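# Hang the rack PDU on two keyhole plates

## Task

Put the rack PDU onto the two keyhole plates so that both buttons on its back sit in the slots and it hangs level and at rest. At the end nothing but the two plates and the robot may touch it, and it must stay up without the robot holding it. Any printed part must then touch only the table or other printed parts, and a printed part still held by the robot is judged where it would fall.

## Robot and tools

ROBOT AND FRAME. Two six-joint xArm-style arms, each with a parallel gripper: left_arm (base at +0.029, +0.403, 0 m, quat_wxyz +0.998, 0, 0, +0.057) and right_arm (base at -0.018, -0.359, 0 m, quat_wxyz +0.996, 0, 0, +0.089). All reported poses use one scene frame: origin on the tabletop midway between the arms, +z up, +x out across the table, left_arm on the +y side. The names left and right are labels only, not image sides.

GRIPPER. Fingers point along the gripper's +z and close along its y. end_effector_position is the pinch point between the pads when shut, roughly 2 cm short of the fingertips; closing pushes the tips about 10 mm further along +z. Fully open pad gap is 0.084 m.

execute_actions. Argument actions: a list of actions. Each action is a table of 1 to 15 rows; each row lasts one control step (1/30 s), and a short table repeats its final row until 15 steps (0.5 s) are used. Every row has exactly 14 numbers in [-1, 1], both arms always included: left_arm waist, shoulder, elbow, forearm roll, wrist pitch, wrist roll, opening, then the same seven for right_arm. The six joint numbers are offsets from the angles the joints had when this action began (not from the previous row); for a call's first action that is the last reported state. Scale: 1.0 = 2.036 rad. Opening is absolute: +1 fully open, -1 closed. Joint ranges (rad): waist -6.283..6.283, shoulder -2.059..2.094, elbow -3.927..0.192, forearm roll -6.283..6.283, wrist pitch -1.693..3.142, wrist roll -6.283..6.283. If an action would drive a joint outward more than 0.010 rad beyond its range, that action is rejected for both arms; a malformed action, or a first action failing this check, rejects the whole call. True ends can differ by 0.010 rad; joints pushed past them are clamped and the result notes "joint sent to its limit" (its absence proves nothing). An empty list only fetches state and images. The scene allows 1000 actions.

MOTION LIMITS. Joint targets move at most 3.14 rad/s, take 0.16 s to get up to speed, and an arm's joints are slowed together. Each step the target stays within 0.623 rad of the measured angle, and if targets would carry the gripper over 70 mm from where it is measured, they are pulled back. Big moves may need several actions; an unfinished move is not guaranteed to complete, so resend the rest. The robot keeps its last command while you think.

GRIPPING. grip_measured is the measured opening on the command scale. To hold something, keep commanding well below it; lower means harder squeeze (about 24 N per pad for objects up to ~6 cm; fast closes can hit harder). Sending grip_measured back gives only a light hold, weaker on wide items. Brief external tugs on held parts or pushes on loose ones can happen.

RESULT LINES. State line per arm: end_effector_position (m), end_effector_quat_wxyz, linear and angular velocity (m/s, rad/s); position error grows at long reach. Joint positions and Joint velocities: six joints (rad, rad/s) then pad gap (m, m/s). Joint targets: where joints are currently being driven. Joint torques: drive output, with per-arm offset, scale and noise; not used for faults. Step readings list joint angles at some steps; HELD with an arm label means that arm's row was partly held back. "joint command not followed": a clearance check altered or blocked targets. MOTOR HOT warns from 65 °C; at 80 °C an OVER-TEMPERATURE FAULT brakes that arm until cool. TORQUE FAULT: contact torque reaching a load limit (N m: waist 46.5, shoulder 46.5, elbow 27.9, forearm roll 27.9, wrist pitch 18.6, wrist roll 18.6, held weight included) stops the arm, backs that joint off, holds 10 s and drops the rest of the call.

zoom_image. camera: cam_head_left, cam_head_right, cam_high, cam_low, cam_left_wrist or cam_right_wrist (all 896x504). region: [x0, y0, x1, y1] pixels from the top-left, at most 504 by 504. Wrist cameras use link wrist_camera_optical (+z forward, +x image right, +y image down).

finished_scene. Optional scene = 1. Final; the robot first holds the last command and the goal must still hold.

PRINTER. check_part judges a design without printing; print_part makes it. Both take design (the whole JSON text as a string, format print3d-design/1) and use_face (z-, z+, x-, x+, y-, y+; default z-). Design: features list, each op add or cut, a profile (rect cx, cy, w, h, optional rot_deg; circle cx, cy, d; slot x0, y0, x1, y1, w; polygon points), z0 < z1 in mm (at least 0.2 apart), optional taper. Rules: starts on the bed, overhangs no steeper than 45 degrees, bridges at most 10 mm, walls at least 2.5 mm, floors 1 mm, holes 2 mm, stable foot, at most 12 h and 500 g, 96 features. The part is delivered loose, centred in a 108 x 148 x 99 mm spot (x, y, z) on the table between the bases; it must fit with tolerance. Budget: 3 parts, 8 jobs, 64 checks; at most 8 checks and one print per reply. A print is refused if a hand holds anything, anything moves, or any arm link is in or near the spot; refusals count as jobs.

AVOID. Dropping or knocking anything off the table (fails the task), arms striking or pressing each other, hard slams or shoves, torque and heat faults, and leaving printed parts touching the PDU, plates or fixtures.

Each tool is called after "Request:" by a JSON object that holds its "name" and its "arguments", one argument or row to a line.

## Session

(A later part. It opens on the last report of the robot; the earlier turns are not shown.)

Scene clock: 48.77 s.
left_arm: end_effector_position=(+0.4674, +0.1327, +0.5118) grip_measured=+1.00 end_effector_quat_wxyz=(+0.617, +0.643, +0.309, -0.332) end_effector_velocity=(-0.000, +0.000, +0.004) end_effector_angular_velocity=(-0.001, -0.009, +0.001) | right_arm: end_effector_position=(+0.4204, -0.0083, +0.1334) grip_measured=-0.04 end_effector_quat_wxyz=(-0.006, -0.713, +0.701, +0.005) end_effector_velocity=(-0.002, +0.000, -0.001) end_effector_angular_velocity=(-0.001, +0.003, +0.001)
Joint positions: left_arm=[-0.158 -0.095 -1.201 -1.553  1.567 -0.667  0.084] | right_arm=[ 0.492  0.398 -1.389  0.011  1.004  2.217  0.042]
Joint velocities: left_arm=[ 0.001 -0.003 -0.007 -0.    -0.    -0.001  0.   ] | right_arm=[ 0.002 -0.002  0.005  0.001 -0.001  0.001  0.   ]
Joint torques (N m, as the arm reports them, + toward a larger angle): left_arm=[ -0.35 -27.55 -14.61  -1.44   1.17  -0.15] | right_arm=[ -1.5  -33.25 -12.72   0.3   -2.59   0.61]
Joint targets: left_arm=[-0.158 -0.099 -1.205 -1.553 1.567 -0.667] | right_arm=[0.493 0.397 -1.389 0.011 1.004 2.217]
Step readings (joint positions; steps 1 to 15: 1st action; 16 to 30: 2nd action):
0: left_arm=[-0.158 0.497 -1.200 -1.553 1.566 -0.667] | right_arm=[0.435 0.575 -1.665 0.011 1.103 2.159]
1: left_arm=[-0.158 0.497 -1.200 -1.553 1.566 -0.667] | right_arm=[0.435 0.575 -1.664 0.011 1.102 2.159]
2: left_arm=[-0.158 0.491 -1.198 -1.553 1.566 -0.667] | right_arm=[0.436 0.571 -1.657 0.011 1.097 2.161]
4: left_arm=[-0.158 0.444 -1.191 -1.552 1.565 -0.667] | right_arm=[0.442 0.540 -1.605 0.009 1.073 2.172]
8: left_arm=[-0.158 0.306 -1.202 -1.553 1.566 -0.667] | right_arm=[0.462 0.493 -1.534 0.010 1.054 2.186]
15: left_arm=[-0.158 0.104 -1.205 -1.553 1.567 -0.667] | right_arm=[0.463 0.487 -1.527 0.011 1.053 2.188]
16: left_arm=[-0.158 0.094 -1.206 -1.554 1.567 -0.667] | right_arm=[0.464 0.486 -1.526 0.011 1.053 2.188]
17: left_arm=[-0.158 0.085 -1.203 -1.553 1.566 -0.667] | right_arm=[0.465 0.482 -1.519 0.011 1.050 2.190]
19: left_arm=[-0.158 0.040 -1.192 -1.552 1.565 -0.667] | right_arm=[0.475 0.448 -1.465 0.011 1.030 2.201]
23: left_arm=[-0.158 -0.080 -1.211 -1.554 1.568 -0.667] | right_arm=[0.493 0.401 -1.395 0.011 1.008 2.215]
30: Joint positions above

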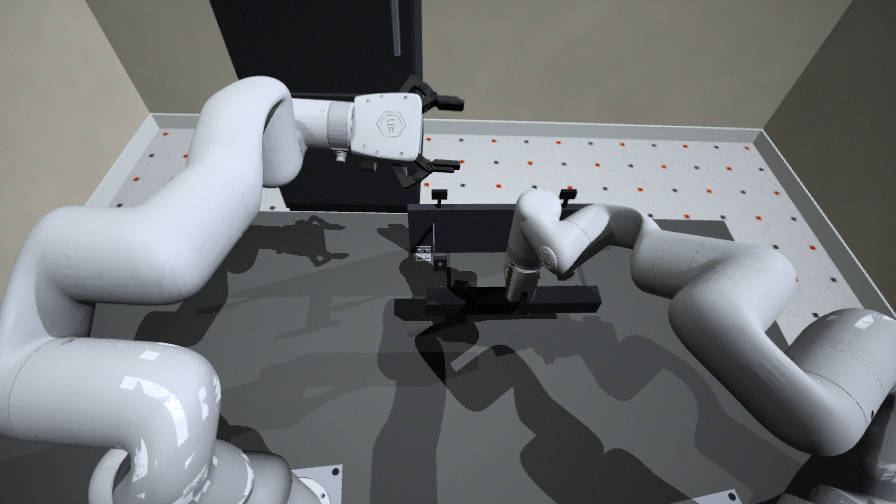

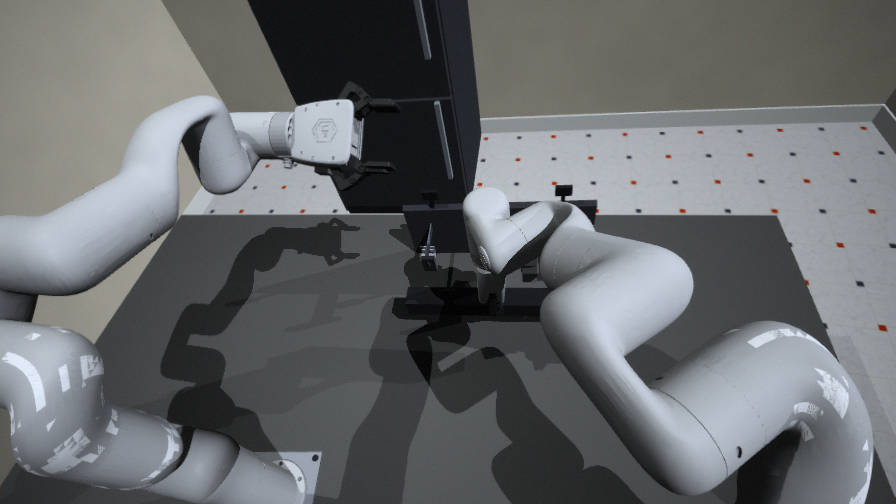

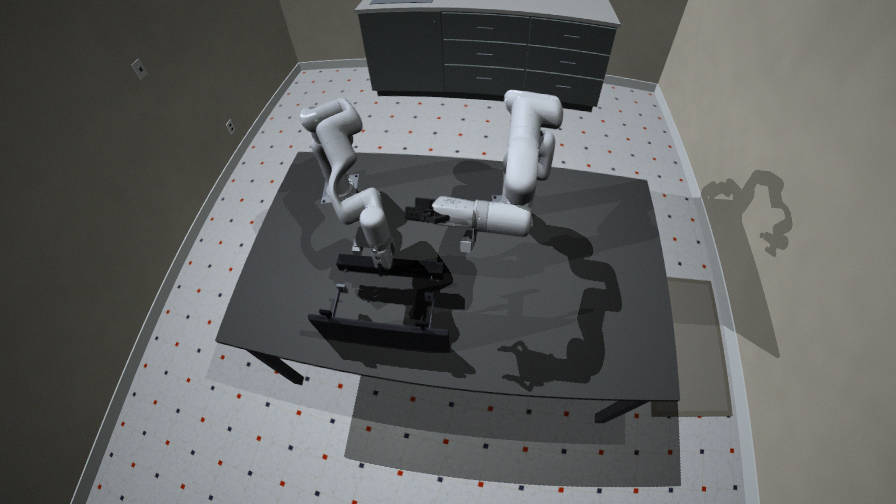

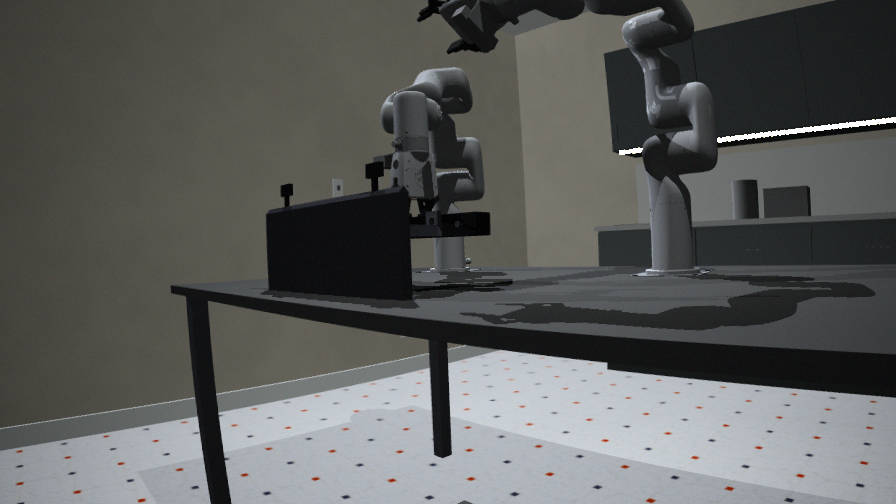

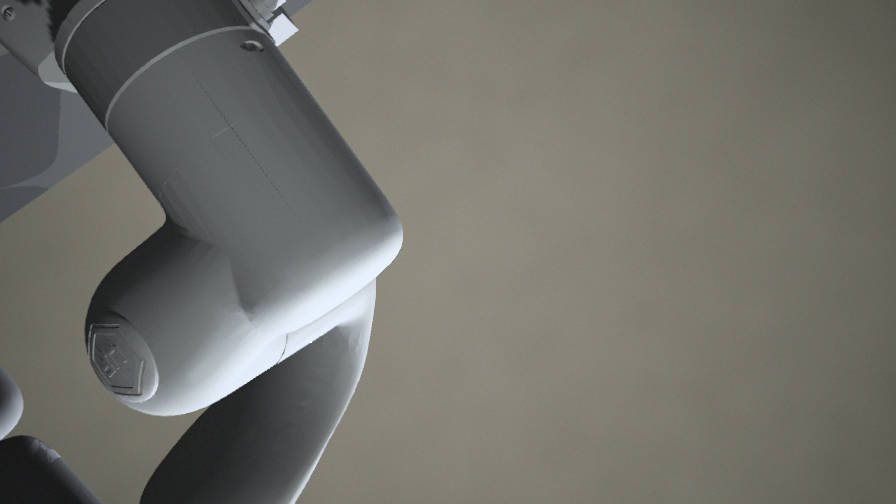

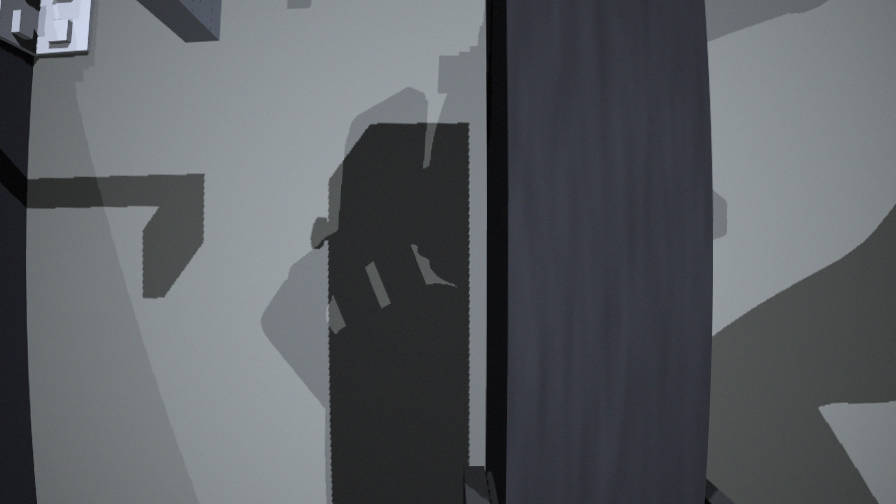

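Request:
{"name": "execute_actions", "arguments": {
  "actions": [
    [[0,0,0,0,0,0,1,-0.0211,0.0624,-0.104,0,0.0398,-0.0206,-1]],
    [[0,0,0,0,0,0,1,0,0,0,0,0,0,-1]]
  ]
}}

Request:
{"name": "execute_actions", "arguments": {
  "actions": [
    [[0,0,0,0,0,0,1,-0.0048,0.0146,-0.0228,0,0.0082,-0.0048,-1]],
    [[0,0,0,0,0,0,1,-0.0024,0.0073,-0.0114,0,0.0041,-0.0024,-1]],
    [[0,0,0,0,0,0,1,-0.001,0.003,-0.0046,0,0.0016,-0.001,-1]]
  ]
}}

Request:
{"name": "zoom_image", "arguments": {
  "camera": "cam_low",
  "region": [415,205,451,241]
}}

Scene clock: 50.17 s.
left_arm: end_effector_position=(+0.4674, +0.1327, +0.5119) grip_measured=+1.00 end_effector_quat_wxyz=(+0.617, +0.643, +0.309, -0.332) end_effector_velocity=(-0.000, -0.000, -0.001) end_effector_angular_velocity=(-0.000, +0.002, -0.002) | right_arm: end_effector_position=(+0.4663, -0.0041, +0.1396) grip_measured=-0.04 end_effector_quat_wxyz=(-0.004, -0.714, +0.701, +0.006) end_effector_velocity=(+0.000, +0.000, -0.000) end_effector_angular_velocity=(+0.000, +0.000, -0.000)
Joint positions: left_arm=[-0.158 -0.095 -1.201 -1.553  1.567 -0.667  0.084] | right_arm=[ 0.45   0.524 -1.6    0.011  1.085  2.175  0.042]
Joint velocities: left_arm=[-0.     0.002  0.     0.     0.002 -0.     0.   ] | right_arm=[-0.     0.     0.     0.    -0.001 -0.     0.   ]
Joint torques (N m, as the arm reports them, + toward a larger angle): left_arm=[ -0.44 -24.02 -13.6   -1.23   0.75  -0.46] | right_arm=[ -1.22 -36.62 -12.56  -0.11  -2.32   0.23]
Joint targets: left_arm=[-0.158 -0.095 -1.201 -1.553 1.567 -0.667] | right_arm=[0.450 0.524 -1.600 0.011 1.085 2.175]
Step readings (joint positions; steps 1 to 15: 1st action; 16 to 30: 2nd action):
0: left_arm=[-0.158 -0.099 -1.205 -1.553 1.567 -0.667] | right_arm=[0.492 0.397 -1.389 0.011 1.004 2.217]
1: left_arm=[-0.158 -0.099 -1.205 -1.553 1.567 -0.667] | right_arm=[0.492 0.398 -1.389 0.011 1.005 2.217]
2: left_arm=[-0.158 -0.098 -1.204 -1.553 1.567 -0.667] | right_arm=[0.491 0.402 -1.396 0.011 1.009 2.215]
4: left_arm=[-0.158 -0.096 -1.202 -1.553 1.567 -0.667] | right_arm=[0.481 0.437 -1.455 0.011 1.033 2.203]
8: left_arm=[-0.158 -0.095 -1.201 -1.553 1.567 -0.667] | right_arm=[0.450 0.516 -1.586 0.011 1.076 2.179]
15: left_arm=[-0.158 -0.095 -1.201 -1.553 1.567 -0.667] | right_arm=[0.450 0.524 -1.600 0.011 1.085 2.175]
16: left_arm=[-0.158 -0.095 -1.201 -1.553 1.567 -0.667] | right_arm=[0.450 0.524 -1.600 0.011 1.085 2.175]
17: left_arm=[-0.158 -0.095 -1.201 -1.553 1.567 -0.667] | right_arm=[0.450 0.524 -1.600 0.011 1.085 2.175]
19: left_arm=[-0.158 -0.095 -1.201 -1.553 1.567 -0.667] | right_arm=[0.450 0.524 -1.600 0.011 1.085 2.175]
23: left_arm=[-0.158 -0.095 -1.201 -1.553 1.567 -0.667] | right_arm=[0.450 0.524 -1.599 0.011 1.085 2.175]
30: Joint positions above

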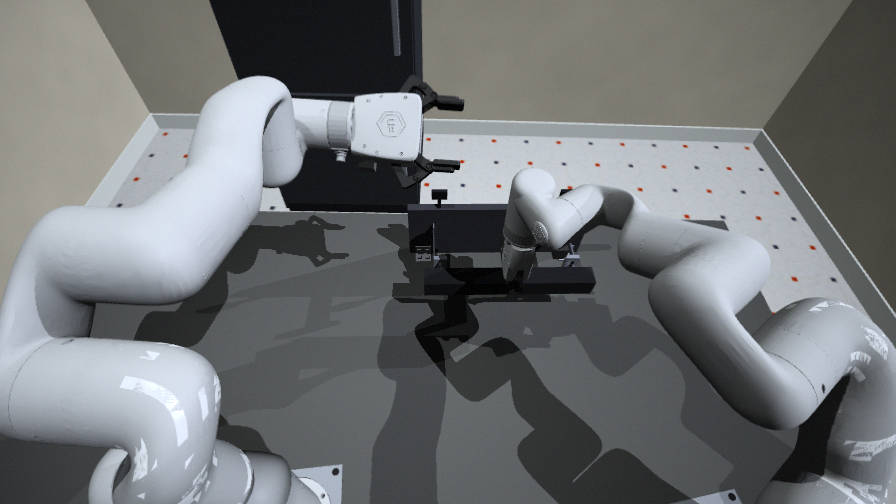

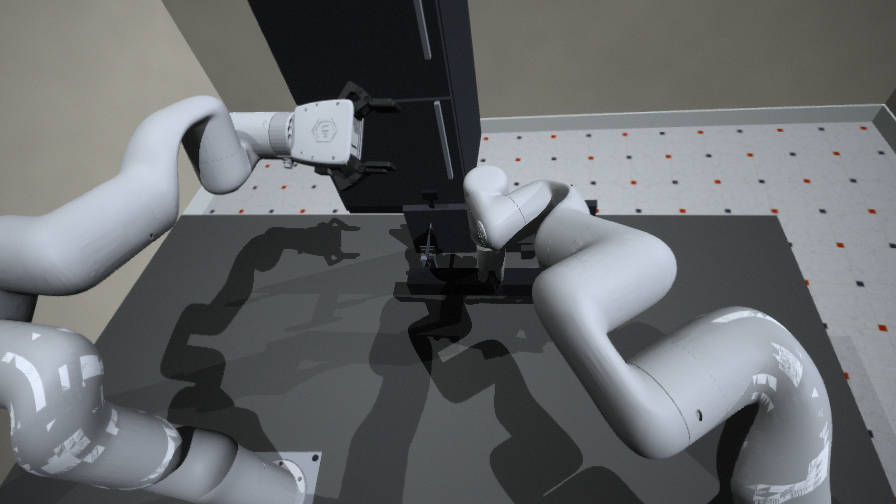

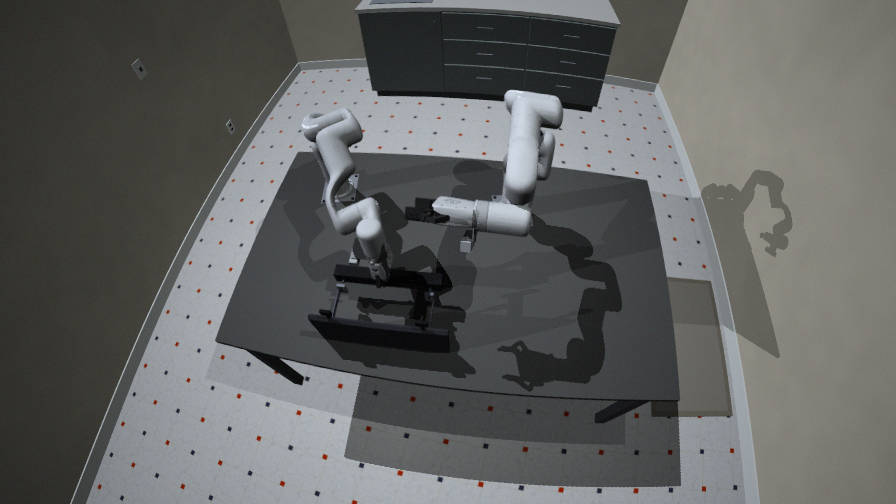

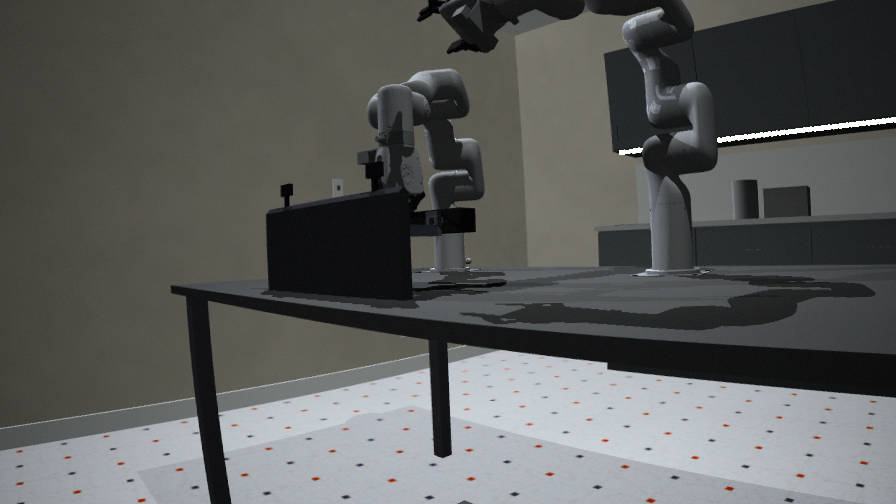

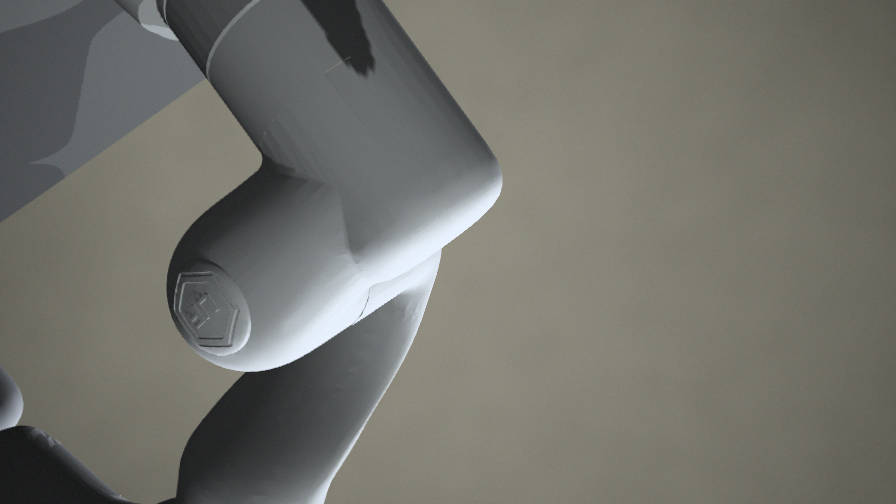

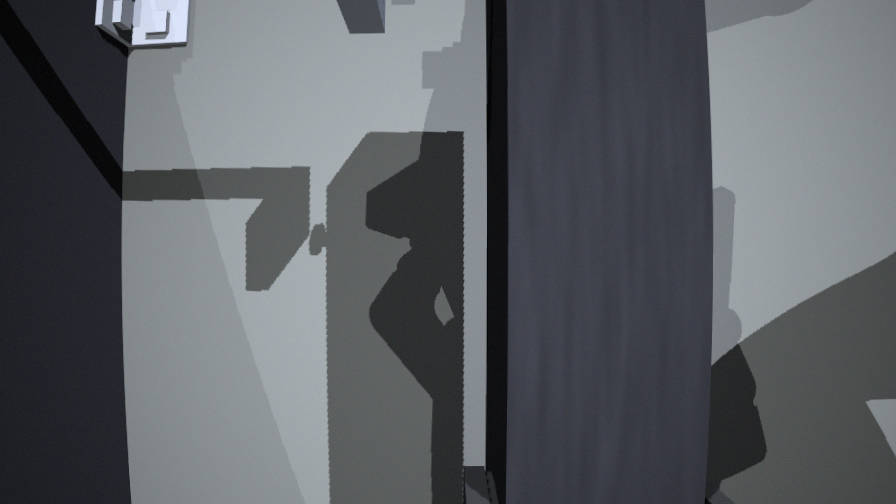

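Scene clock: 51.67 s.
left_arm: end_effector_position=(+0.4674, +0.1327, +0.5119) grip_measured=+1.00 end_effector_quat_wxyz=(+0.617, +0.643, +0.309, -0.332) end_effector_velocity=(+0.000, -0.000, -0.001) end_effector_angular_velocity=(+0.001, +0.001, -0.001) | right_arm: end_effector_position=(+0.4811, -0.0042, +0.1395) grip_measured=-0.03 end_effector_quat_wxyz=(-0.006, -0.714, +0.700, +0.007) end_effector_velocity=(+0.000, -0.001, -0.001) end_effector_angular_velocity=(-0.002, +0.003, -0.001)
Joint positions: left_arm=[-0.158 -0.095 -1.201 -1.553  1.567 -0.667  0.084] | right_arm=[ 0.435  0.573 -1.677  0.012  1.119  2.159  0.043]
Joint velocities: left_arm=[-0.     0.001 -0.     0.001  0.     0.     0.   ] | right_arm=[-0.001  0.003 -0.003  0.     0.004 -0.     0.   ]
Joint torques (N m, as the arm reports them, + toward a larger angle): left_arm=[ -0.53 -25.23 -14.02  -1.5    0.96  -0.19] | right_arm=[ -7.86 -30.84 -14.79  -1.58  -9.36   0.74]
Joint targets: left_arm=[-0.158 -0.095 -1.201 -1.553 1.567 -0.667] | right_arm=[0.434 0.574 -1.678 0.011 1.115 2.159]
Step readings (joint positions; steps 1 to 15: 1st action; 16 to 30: 2nd action; 31 to 45: 3rd action):
0: left_arm=[-0.158 -0.095 -1.201 -1.553 1.567 -0.667] | right_arm=[0.450 0.524 -1.600 0.011 1.085 2.175]
1: left_arm=[-0.158 -0.095 -1.201 -1.553 1.567 -0.667] | right_arm=[0.450 0.525 -1.600 0.011 1.086 2.175]
2: left_arm=[-0.158 -0.095 -1.201 -1.553 1.567 -0.667] | right_arm=[0.449 0.528 -1.606 0.011 1.089 2.174]
4: left_arm=[-0.158 -0.095 -1.201 -1.553 1.567 -0.667] | right_arm=[0.444 0.544 -1.631 0.011 1.096 2.169]
8: left_arm=[-0.158 -0.095 -1.201 -1.553 1.567 -0.667] | right_arm=[0.440 0.554 -1.645 0.011 1.101 2.166]
15: left_arm=[-0.158 -0.095 -1.201 -1.553 1.567 -0.667] | right_arm=[0.440 0.554 -1.646 0.011 1.102 2.166]
16: left_arm=[-0.158 -0.095 -1.201 -1.553 1.567 -0.667] | right_arm=[0.440 0.554 -1.646 0.011 1.102 2.165]
17: left_arm=[-0.158 -0.095 -1.201 -1.553 1.567 -0.667] | right_arm=[0.439 0.557 -1.651 0.011 1.105 2.164]
19: left_arm=[-0.158 -0.095 -1.201 -1.553 1.567 -0.667] | right_arm=[0.437 0.565 -1.663 0.011 1.108 2.162]
23: left_arm=[-0.158 -0.095 -1.201 -1.553 1.567 -0.667] | right_arm=[0.436 0.568 -1.668 0.011 1.112 2.160]
30: left_arm=[-0.158 -0.095 -1.201 -1.553 1.567 -0.667] | right_arm=[0.436 0.568 -1.669 0.011 1.112 2.161]
31: left_arm=[-0.158 -0.095 -1.201 -1.553 1.567 -0.667] | right_arm=[0.436 0.568 -1.669 0.011 1.112 2.161]
32: left_arm=[-0.158 -0.095 -1.201 -1.553 1.567 -0.667] | right_arm=[0.436 0.569 -1.671 0.012 1.114 2.160]
34: left_arm=[-0.158 -0.095 -1.201 -1.553 1.567 -0.667] | right_arm=[0.435 0.571 -1.675 0.012 1.117 2.159]
38: left_arm=[-0.158 -0.095 -1.201 -1.553 1.567 -0.667] | right_arm=[0.435 0.573 -1.676 0.012 1.118 2.159]
45: Joint positions above

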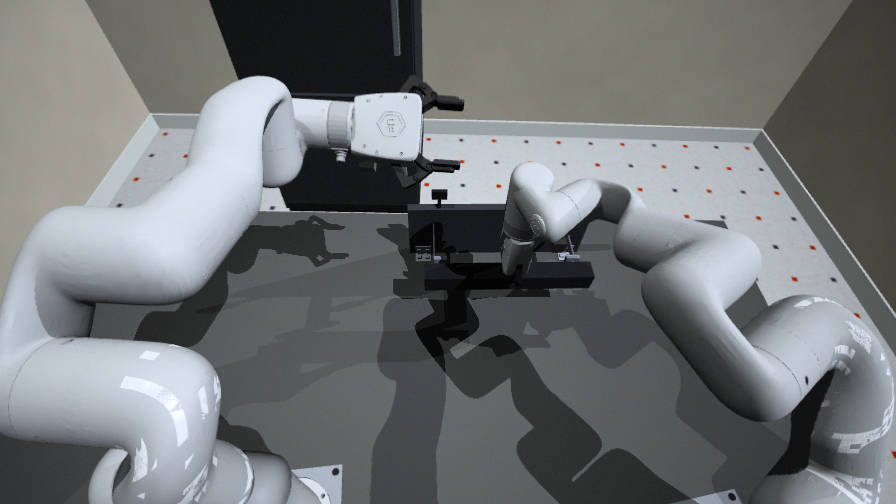

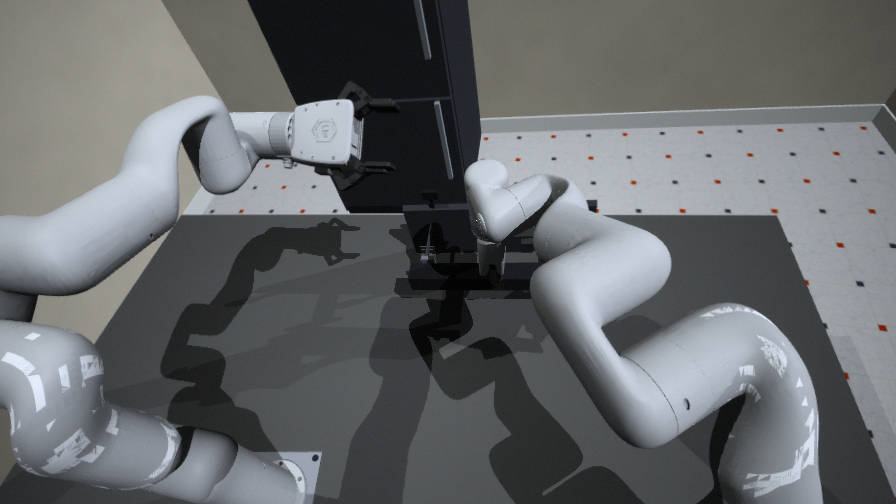

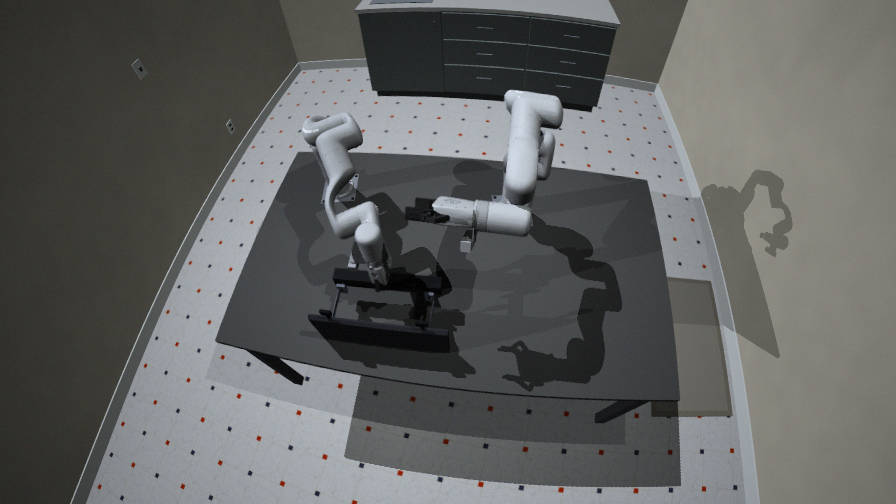

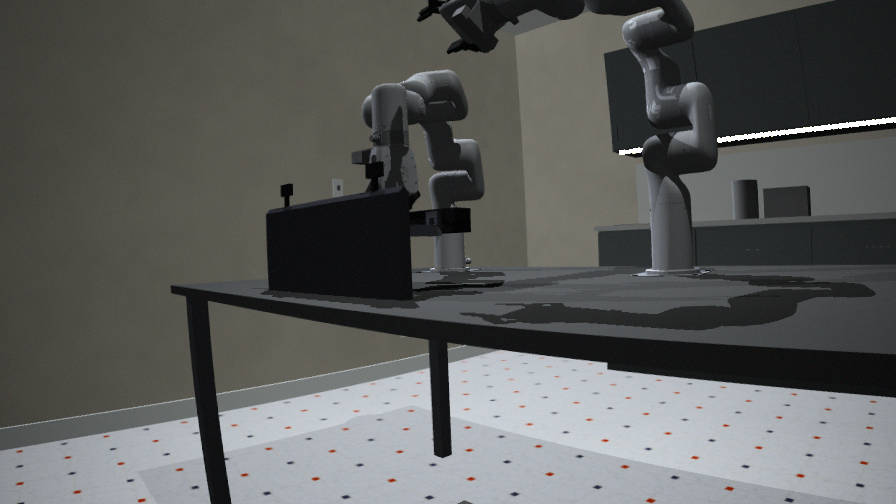

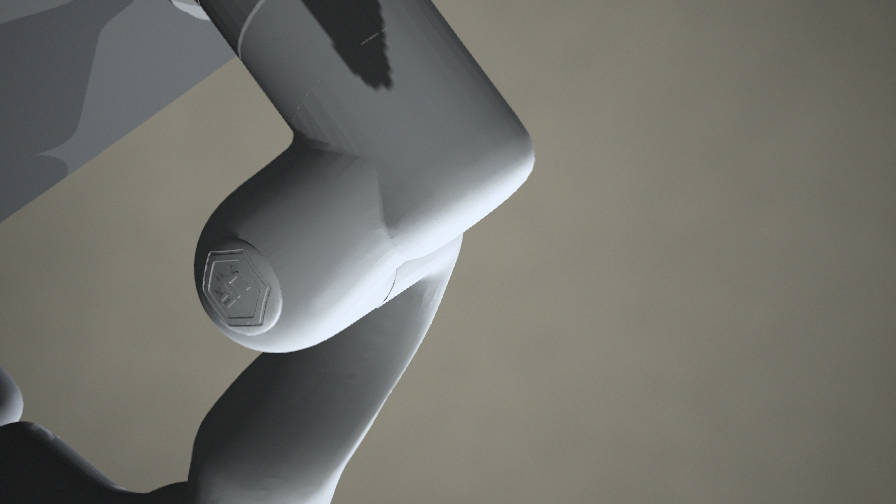

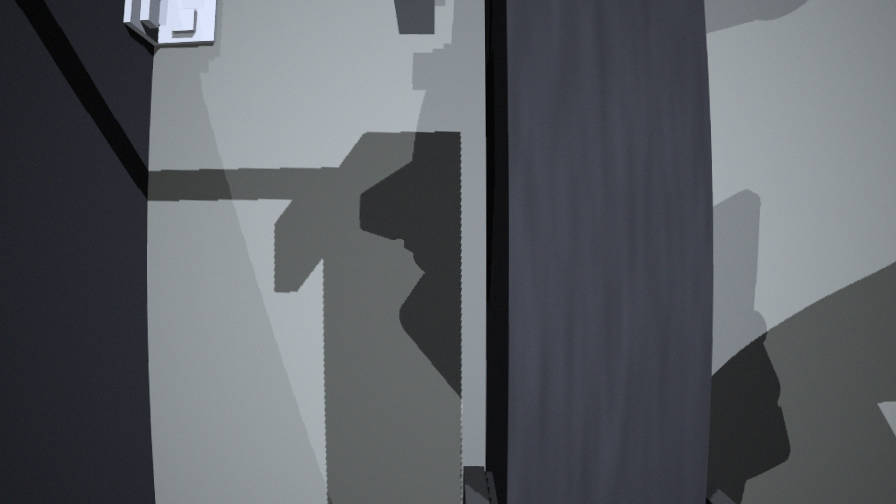

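Region (415, 205, 451, 241) of cam_low's 896x504 image, scaled by 14.000, with more detail than that image has.

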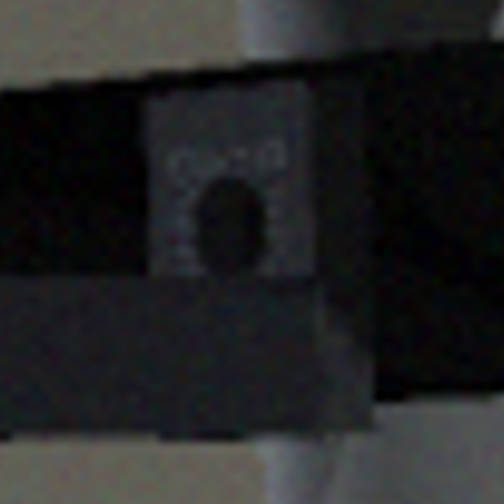

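Request:
{"name": "execute_actions", "arguments": {
  "actions": [
    [[-0.11,-0.05,0,0.25,-0.1,0.25,1,0.0144,-0.044,0.068,0,-0.024,0.0144,-1]],
    [[-0.11,0,0.05,0.26,-0.1,0.25,1,0.007,-0.022,0.034,0,-0.012,0.007,-1]],
    [[0,0,0.05,0.25,-0.13,0.25,1,0,0,0,0,0,0,-1]],
    [[0,0,0,0,-0.08,0.2,1,0,0,0,0,0,0,-1]]
  ]
}}

Scene clock: 54.37 s.
left_arm: end_effector_position=(+0.4903, +0.1560, +0.3116) grip_measured=+1.00 end_effector_quat_wxyz=(+0.077, -0.633, +0.740, -0.214) end_effector_velocity=(+0.001, -0.001, -0.002) end_effector_angular_velocity=(+0.010, -0.011, -0.028) | right_arm: end_effector_position=(+0.4369, -0.0061, +0.1392) grip_measured=-0.04 end_effector_quat_wxyz=(-0.007, -0.714, +0.701, +0.006) end_effector_velocity=(+0.000, -0.000, -0.000) end_effector_angular_velocity=(-0.001, -0.001, +0.001)
Joint positions: left_arm=[-0.602 -0.197 -1.    -0.02   0.739  1.25   0.084] | right_arm=[ 0.477  0.441 -1.471  0.011  1.045  2.202  0.043]
Joint velocities: left_arm=[-0.     0.003  0.004 -0.    -0.012  0.031  0.   ] | right_arm=[ 0.     0.     0.001 -0.001 -0.001  0.     0.   ]
Joint torques (N m, as the arm reports them, + toward a larger angle): left_arm=[ -0.61 -23.61 -14.63   0.25  -3.    -0.35] | right_arm=[ -1.32 -35.02 -12.46   0.1   -2.27   0.41]
Joint targets: left_arm=[-0.602 -0.197 -1.001 -0.020 0.738 1.253] | right_arm=[0.477 0.441 -1.471 0.011 1.045 2.202]
Step readings (joint positions; steps 1 to 15: 1st action; 16 to 30: 2nd action; 31 to 45: 3rd action; 46 to 60: 4th action):
0: left_arm=[-0.158 -0.095 -1.201 -1.553 1.567 -0.667] | right_arm=[0.435 0.574 -1.678 0.012 1.119 2.159]
1: left_arm=[-0.158 -0.095 -1.201 -1.552 1.566 -0.666] | right_arm=[0.435 0.574 -1.677 0.012 1.119 2.159]
2: left_arm=[-0.161 -0.096 -1.201 -1.544 1.562 -0.658] | right_arm=[0.436 0.570 -1.670 0.011 1.114 2.161]
4: left_arm=[-0.186 -0.107 -1.200 -1.483 1.537 -0.595] | right_arm=[0.441 0.538 -1.619 0.009 1.089 2.172]
8: left_arm=[-0.314 -0.165 -1.201 -1.201 1.427 -0.317] | right_arm=[0.461 0.490 -1.548 0.010 1.070 2.186]
15: left_arm=[-0.380 -0.196 -1.201 -1.049 1.365 -0.163] | right_arm=[0.463 0.485 -1.540 0.011 1.069 2.188]
16: left_arm=[-0.380 -0.196 -1.200 -1.046 1.364 -0.160] | right_arm=[0.463 0.484 -1.539 0.012 1.069 2.188]
17: left_arm=[-0.383 -0.196 -1.199 -1.038 1.360 -0.151] | right_arm=[0.464 0.480 -1.532 0.012 1.066 2.190]
19: left_arm=[-0.408 -0.197 -1.190 -0.975 1.335 -0.090] | right_arm=[0.471 0.458 -1.497 0.011 1.054 2.197]
23: left_arm=[-0.525 -0.195 -1.134 -0.706 1.233 0.166] | right_arm=[0.477 0.441 -1.473 0.012 1.046 2.201]
30: left_arm=[-0.602 -0.196 -1.101 -0.525 1.163 0.341] | right_arm=[0.477 0.441 -1.471 0.011 1.045 2.202]
31: left_arm=[-0.602 -0.197 -1.101 -0.522 1.162 0.344] | right_arm=[0.477 0.441 -1.471 0.011 1.045 2.202]
32: left_arm=[-0.602 -0.197 -1.100 -0.513 1.157 0.354] | right_arm=[0.477 0.441 -1.471 0.011 1.045 2.202]
34: left_arm=[-0.603 -0.198 -1.088 -0.450 1.123 0.418] | right_arm=[0.477 0.441 -1.471 0.011 1.045 2.202]
38: left_arm=[-0.601 -0.196 -1.029 -0.169 0.979 0.695] | right_arm=[0.477 0.441 -1.471 0.011 1.045 2.202]
45: left_arm=[-0.602 -0.197 -1.001 -0.020 0.900 0.846] | right_arm=[0.477 0.441 -1.471 0.011 1.045 2.202]
46: left_arm=[-0.602 -0.197 -1.001 -0.019 0.899 0.848] | right_arm=[0.477 0.441 -1.471 0.011 1.045 2.202]
47: left_arm=[-0.602 -0.197 -1.000 -0.018 0.895 0.858] | right_arm=[0.477 0.441 -1.471 0.011 1.045 2.202]
49: left_arm=[-0.602 -0.196 -0.999 -0.018 0.870 0.921] | right_arm=[0.477 0.441 -1.471 0.011 1.045 2.202]
53: left_arm=[-0.602 -0.197 -1.001 -0.020 0.772 1.166] | right_arm=[0.477 0.441 -1.471 0.011 1.045 2.202]
60: Joint positions above

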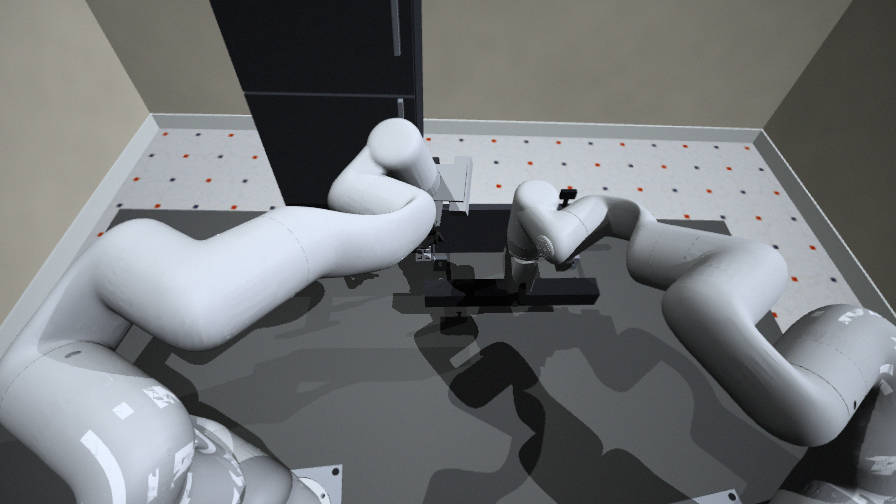

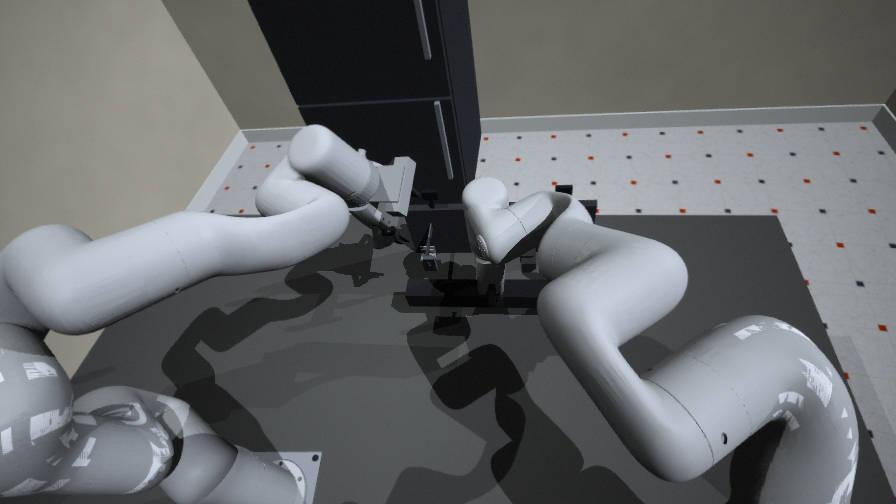

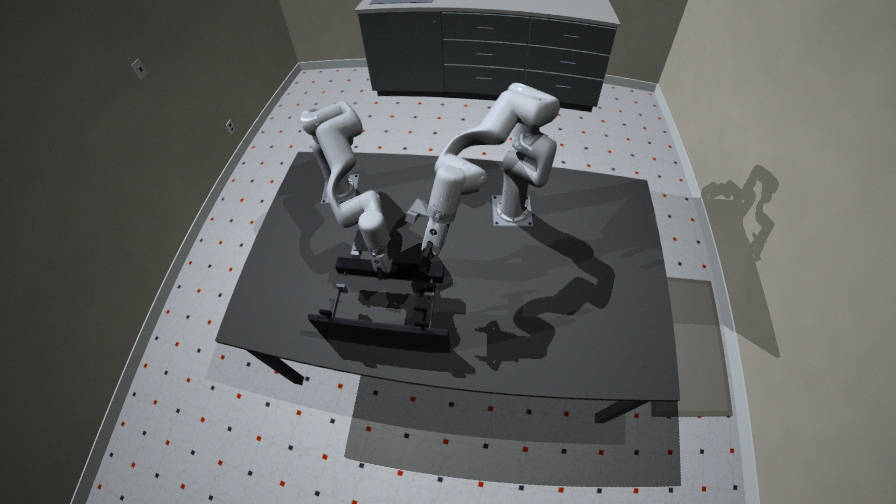

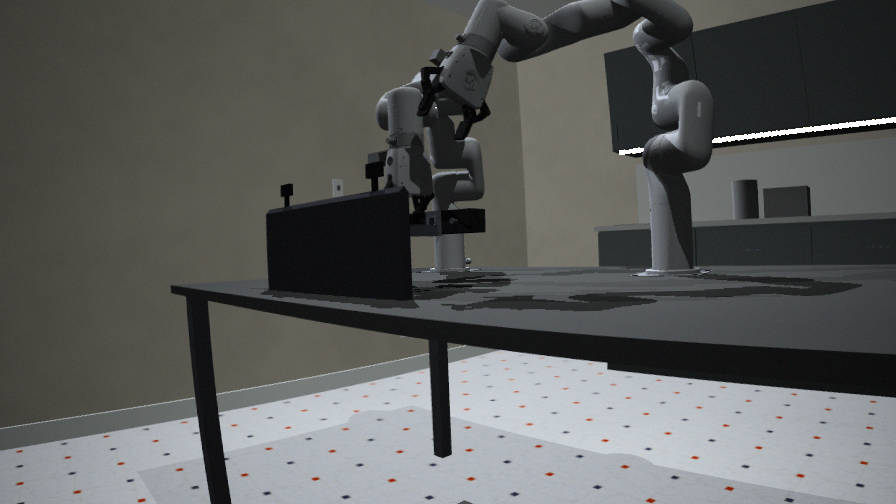

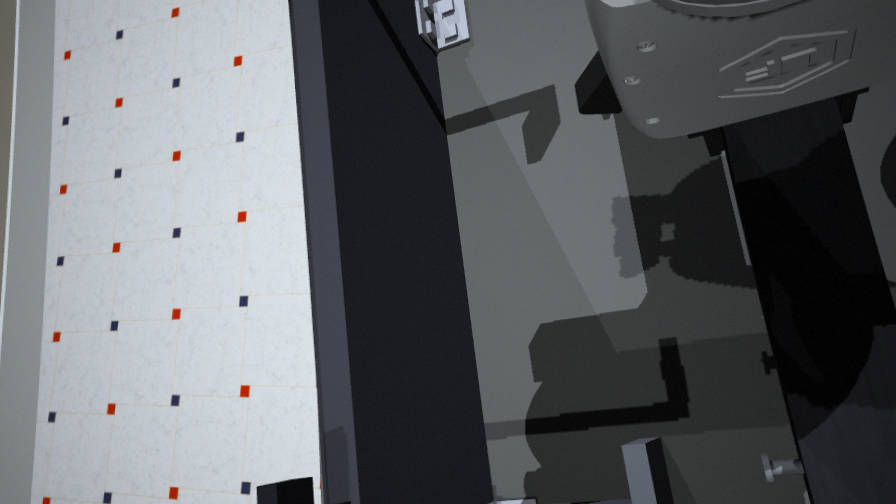

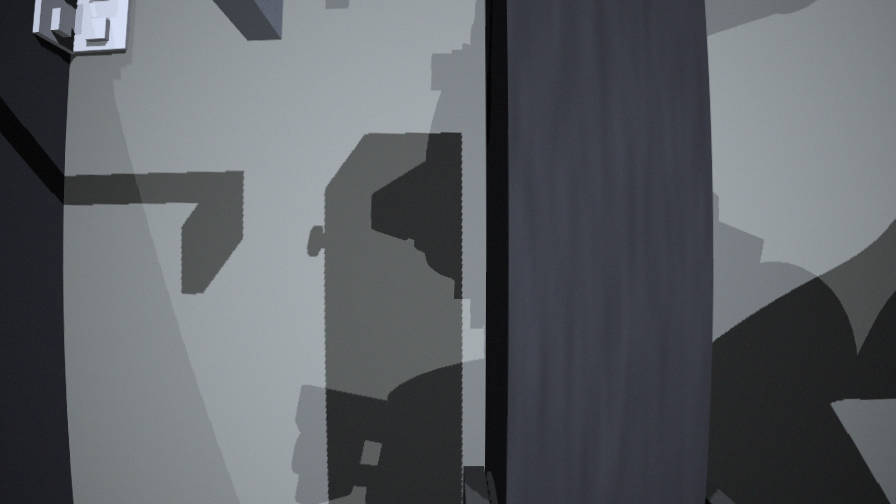

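Request:
{"name": "execute_actions", "arguments": {
  "actions": [
    [[0.03,-0.125,0.125,0,-0.09,0,1,0,0,0,0,0,0,-1]],
    [[0,0,0,0,0,0,1,0,0,0,0,0,0,-1]]
  ]
}}

Scene clock: 55.57 s.
left_arm: end_effector_position=(+0.4679, +0.2021, +0.3364) grip_measured=+1.00 end_effector_quat_wxyz=(+0.118, -0.639, +0.702, -0.291) end_effector_velocity=(+0.000, +0.001, -0.000) end_effector_angular_velocity=(-0.001, +0.000, +0.002) | right_arm: end_effector_position=(+0.4369, -0.0061, +0.1392) grip_measured=-0.04 end_effector_quat_wxyz=(-0.007, -0.714, +0.701, +0.006) end_effector_velocity=(+0.000, +0.001, +0.001) end_effector_angular_velocity=(+0.002, -0.000, -0.001)
Joint positions: left_arm=[-0.541 -0.449 -0.747 -0.02   0.556  1.25   0.084] | right_arm=[ 0.477  0.441 -1.471  0.011  1.045  2.202  0.043]
Joint velocities: left_arm=[ 0.001 -0.     0.001 -0.    -0.    -0.001 -0.   ] | right_arm=[-0.    -0.    -0.002  0.001  0.    -0.    -0.   ]
Joint torques (N m, as the arm reports them, + toward a larger angle): left_arm=[ -0.67 -15.61 -14.29   0.02  -3.25  -0.29] | right_arm=[ -1.01 -34.76 -12.52   0.16  -2.43   0.33]
Joint targets: left_arm=[-0.541 -0.449 -0.746 -0.020 0.556 1.250] | right_arm=[0.477 0.441 -1.471 0.011 1.045 2.202]
Step readings (joint positions; steps 1 to 15: 1st action; 16 to 30: 2nd action):
0: left_arm=[-0.602 -0.197 -1.001 -0.020 0.738 1.252] | right_arm=[0.477 0.441 -1.471 0.011 1.045 2.202]
1: left_arm=[-0.602 -0.197 -1.000 -0.020 0.737 1.252] | right_arm=[0.477 0.441 -1.471 0.011 1.045 2.202]
2: left_arm=[-0.600 -0.203 -0.993 -0.020 0.731 1.252] | right_arm=[0.477 0.441 -1.471 0.011 1.045 2.202]
4: left_arm=[-0.586 -0.260 -0.931 -0.020 0.686 1.252] | right_arm=[0.477 0.441 -1.471 0.011 1.045 2.202]
8: left_arm=[-0.546 -0.431 -0.773 -0.020 0.576 1.251] | right_arm=[0.477 0.441 -1.471 0.011 1.045 2.202]
15: left_arm=[-0.541 -0.449 -0.746 -0.020 0.556 1.250] | right_arm=[0.477 0.441 -1.471 0.011 1.045 2.202]
16: left_arm=[-0.541 -0.449 -0.746 -0.020 0.556 1.250] | right_arm=[0.477 0.441 -1.471 0.011 1.045 2.202]
17: left_arm=[-0.541 -0.449 -0.747 -0.020 0.556 1.250] | right_arm=[0.477 0.441 -1.471 0.011 1.045 2.202]
19: left_arm=[-0.541 -0.448 -0.747 -0.020 0.556 1.250] | right_arm=[0.477 0.441 -1.471 0.011 1.045 2.202]
23: left_arm=[-0.541 -0.448 -0.747 -0.020 0.556 1.250] | right_arm=[0.477 0.441 -1.471 0.011 1.045 2.202]
30: Joint positions above

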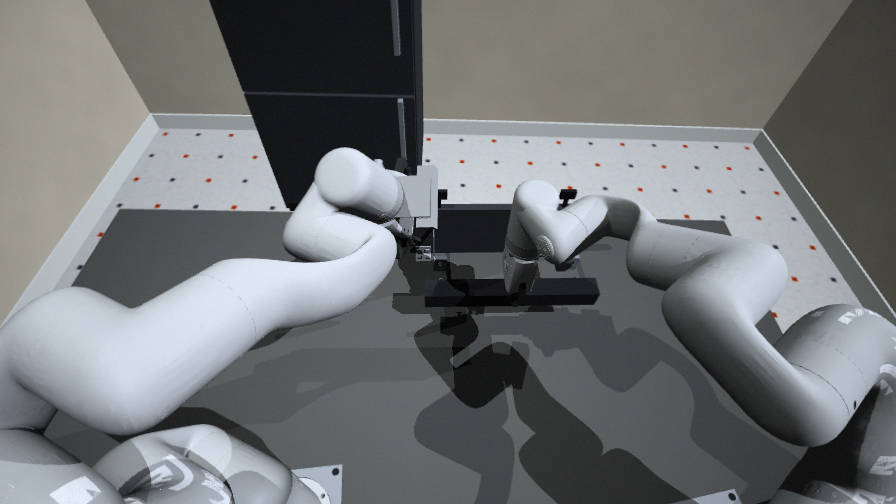

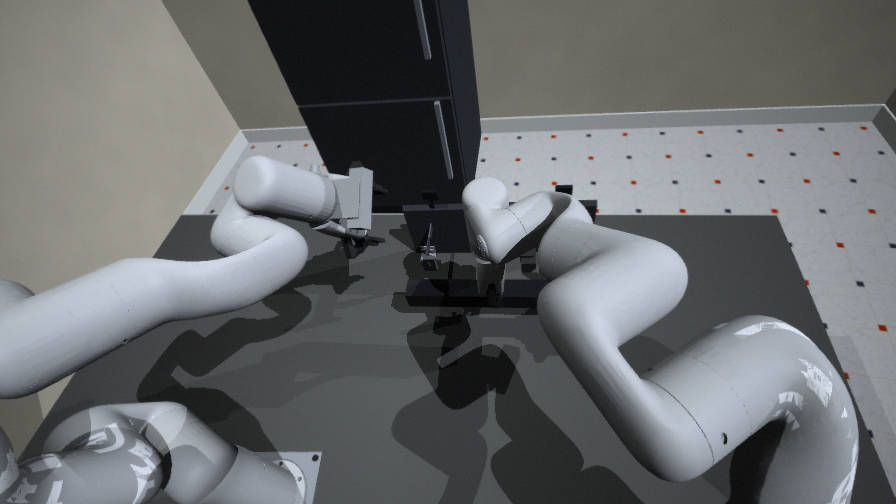

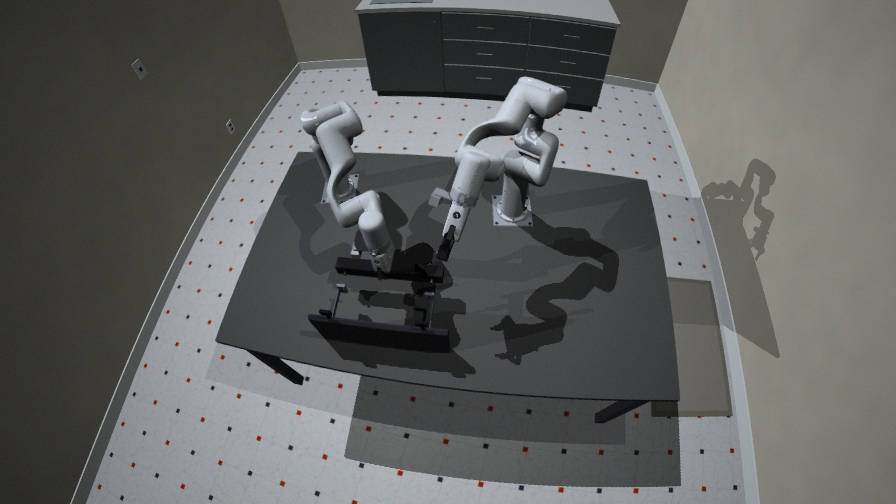

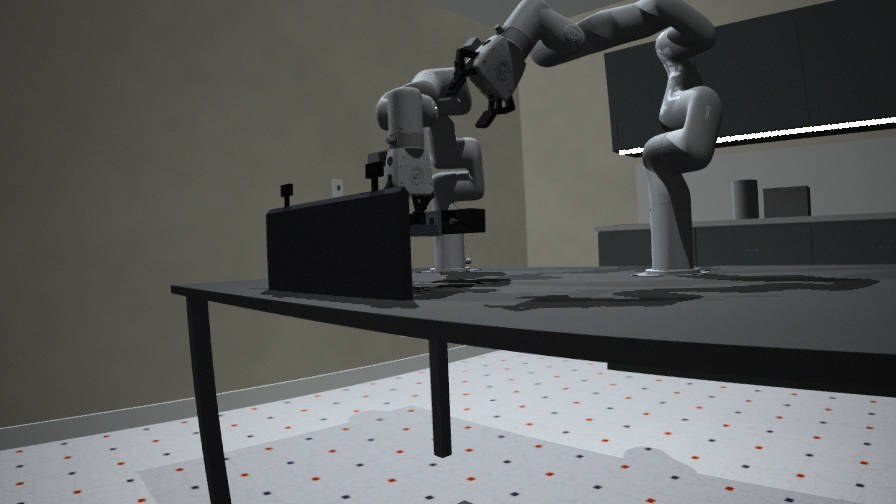

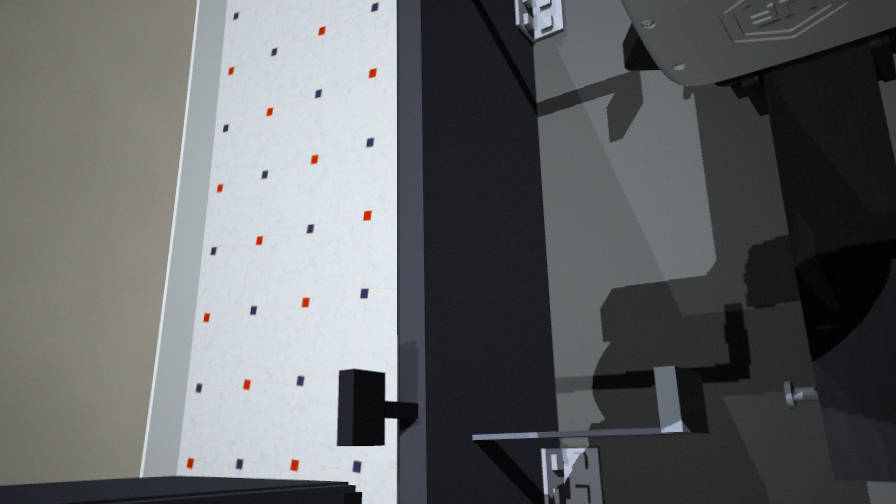

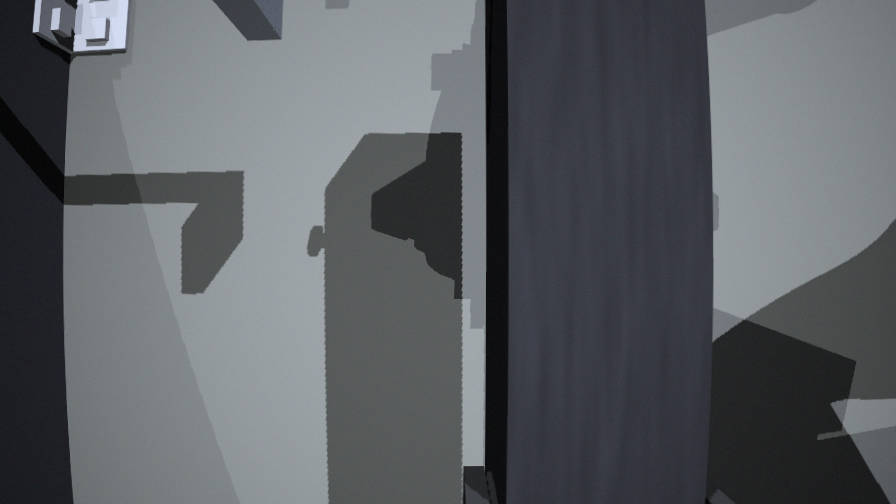

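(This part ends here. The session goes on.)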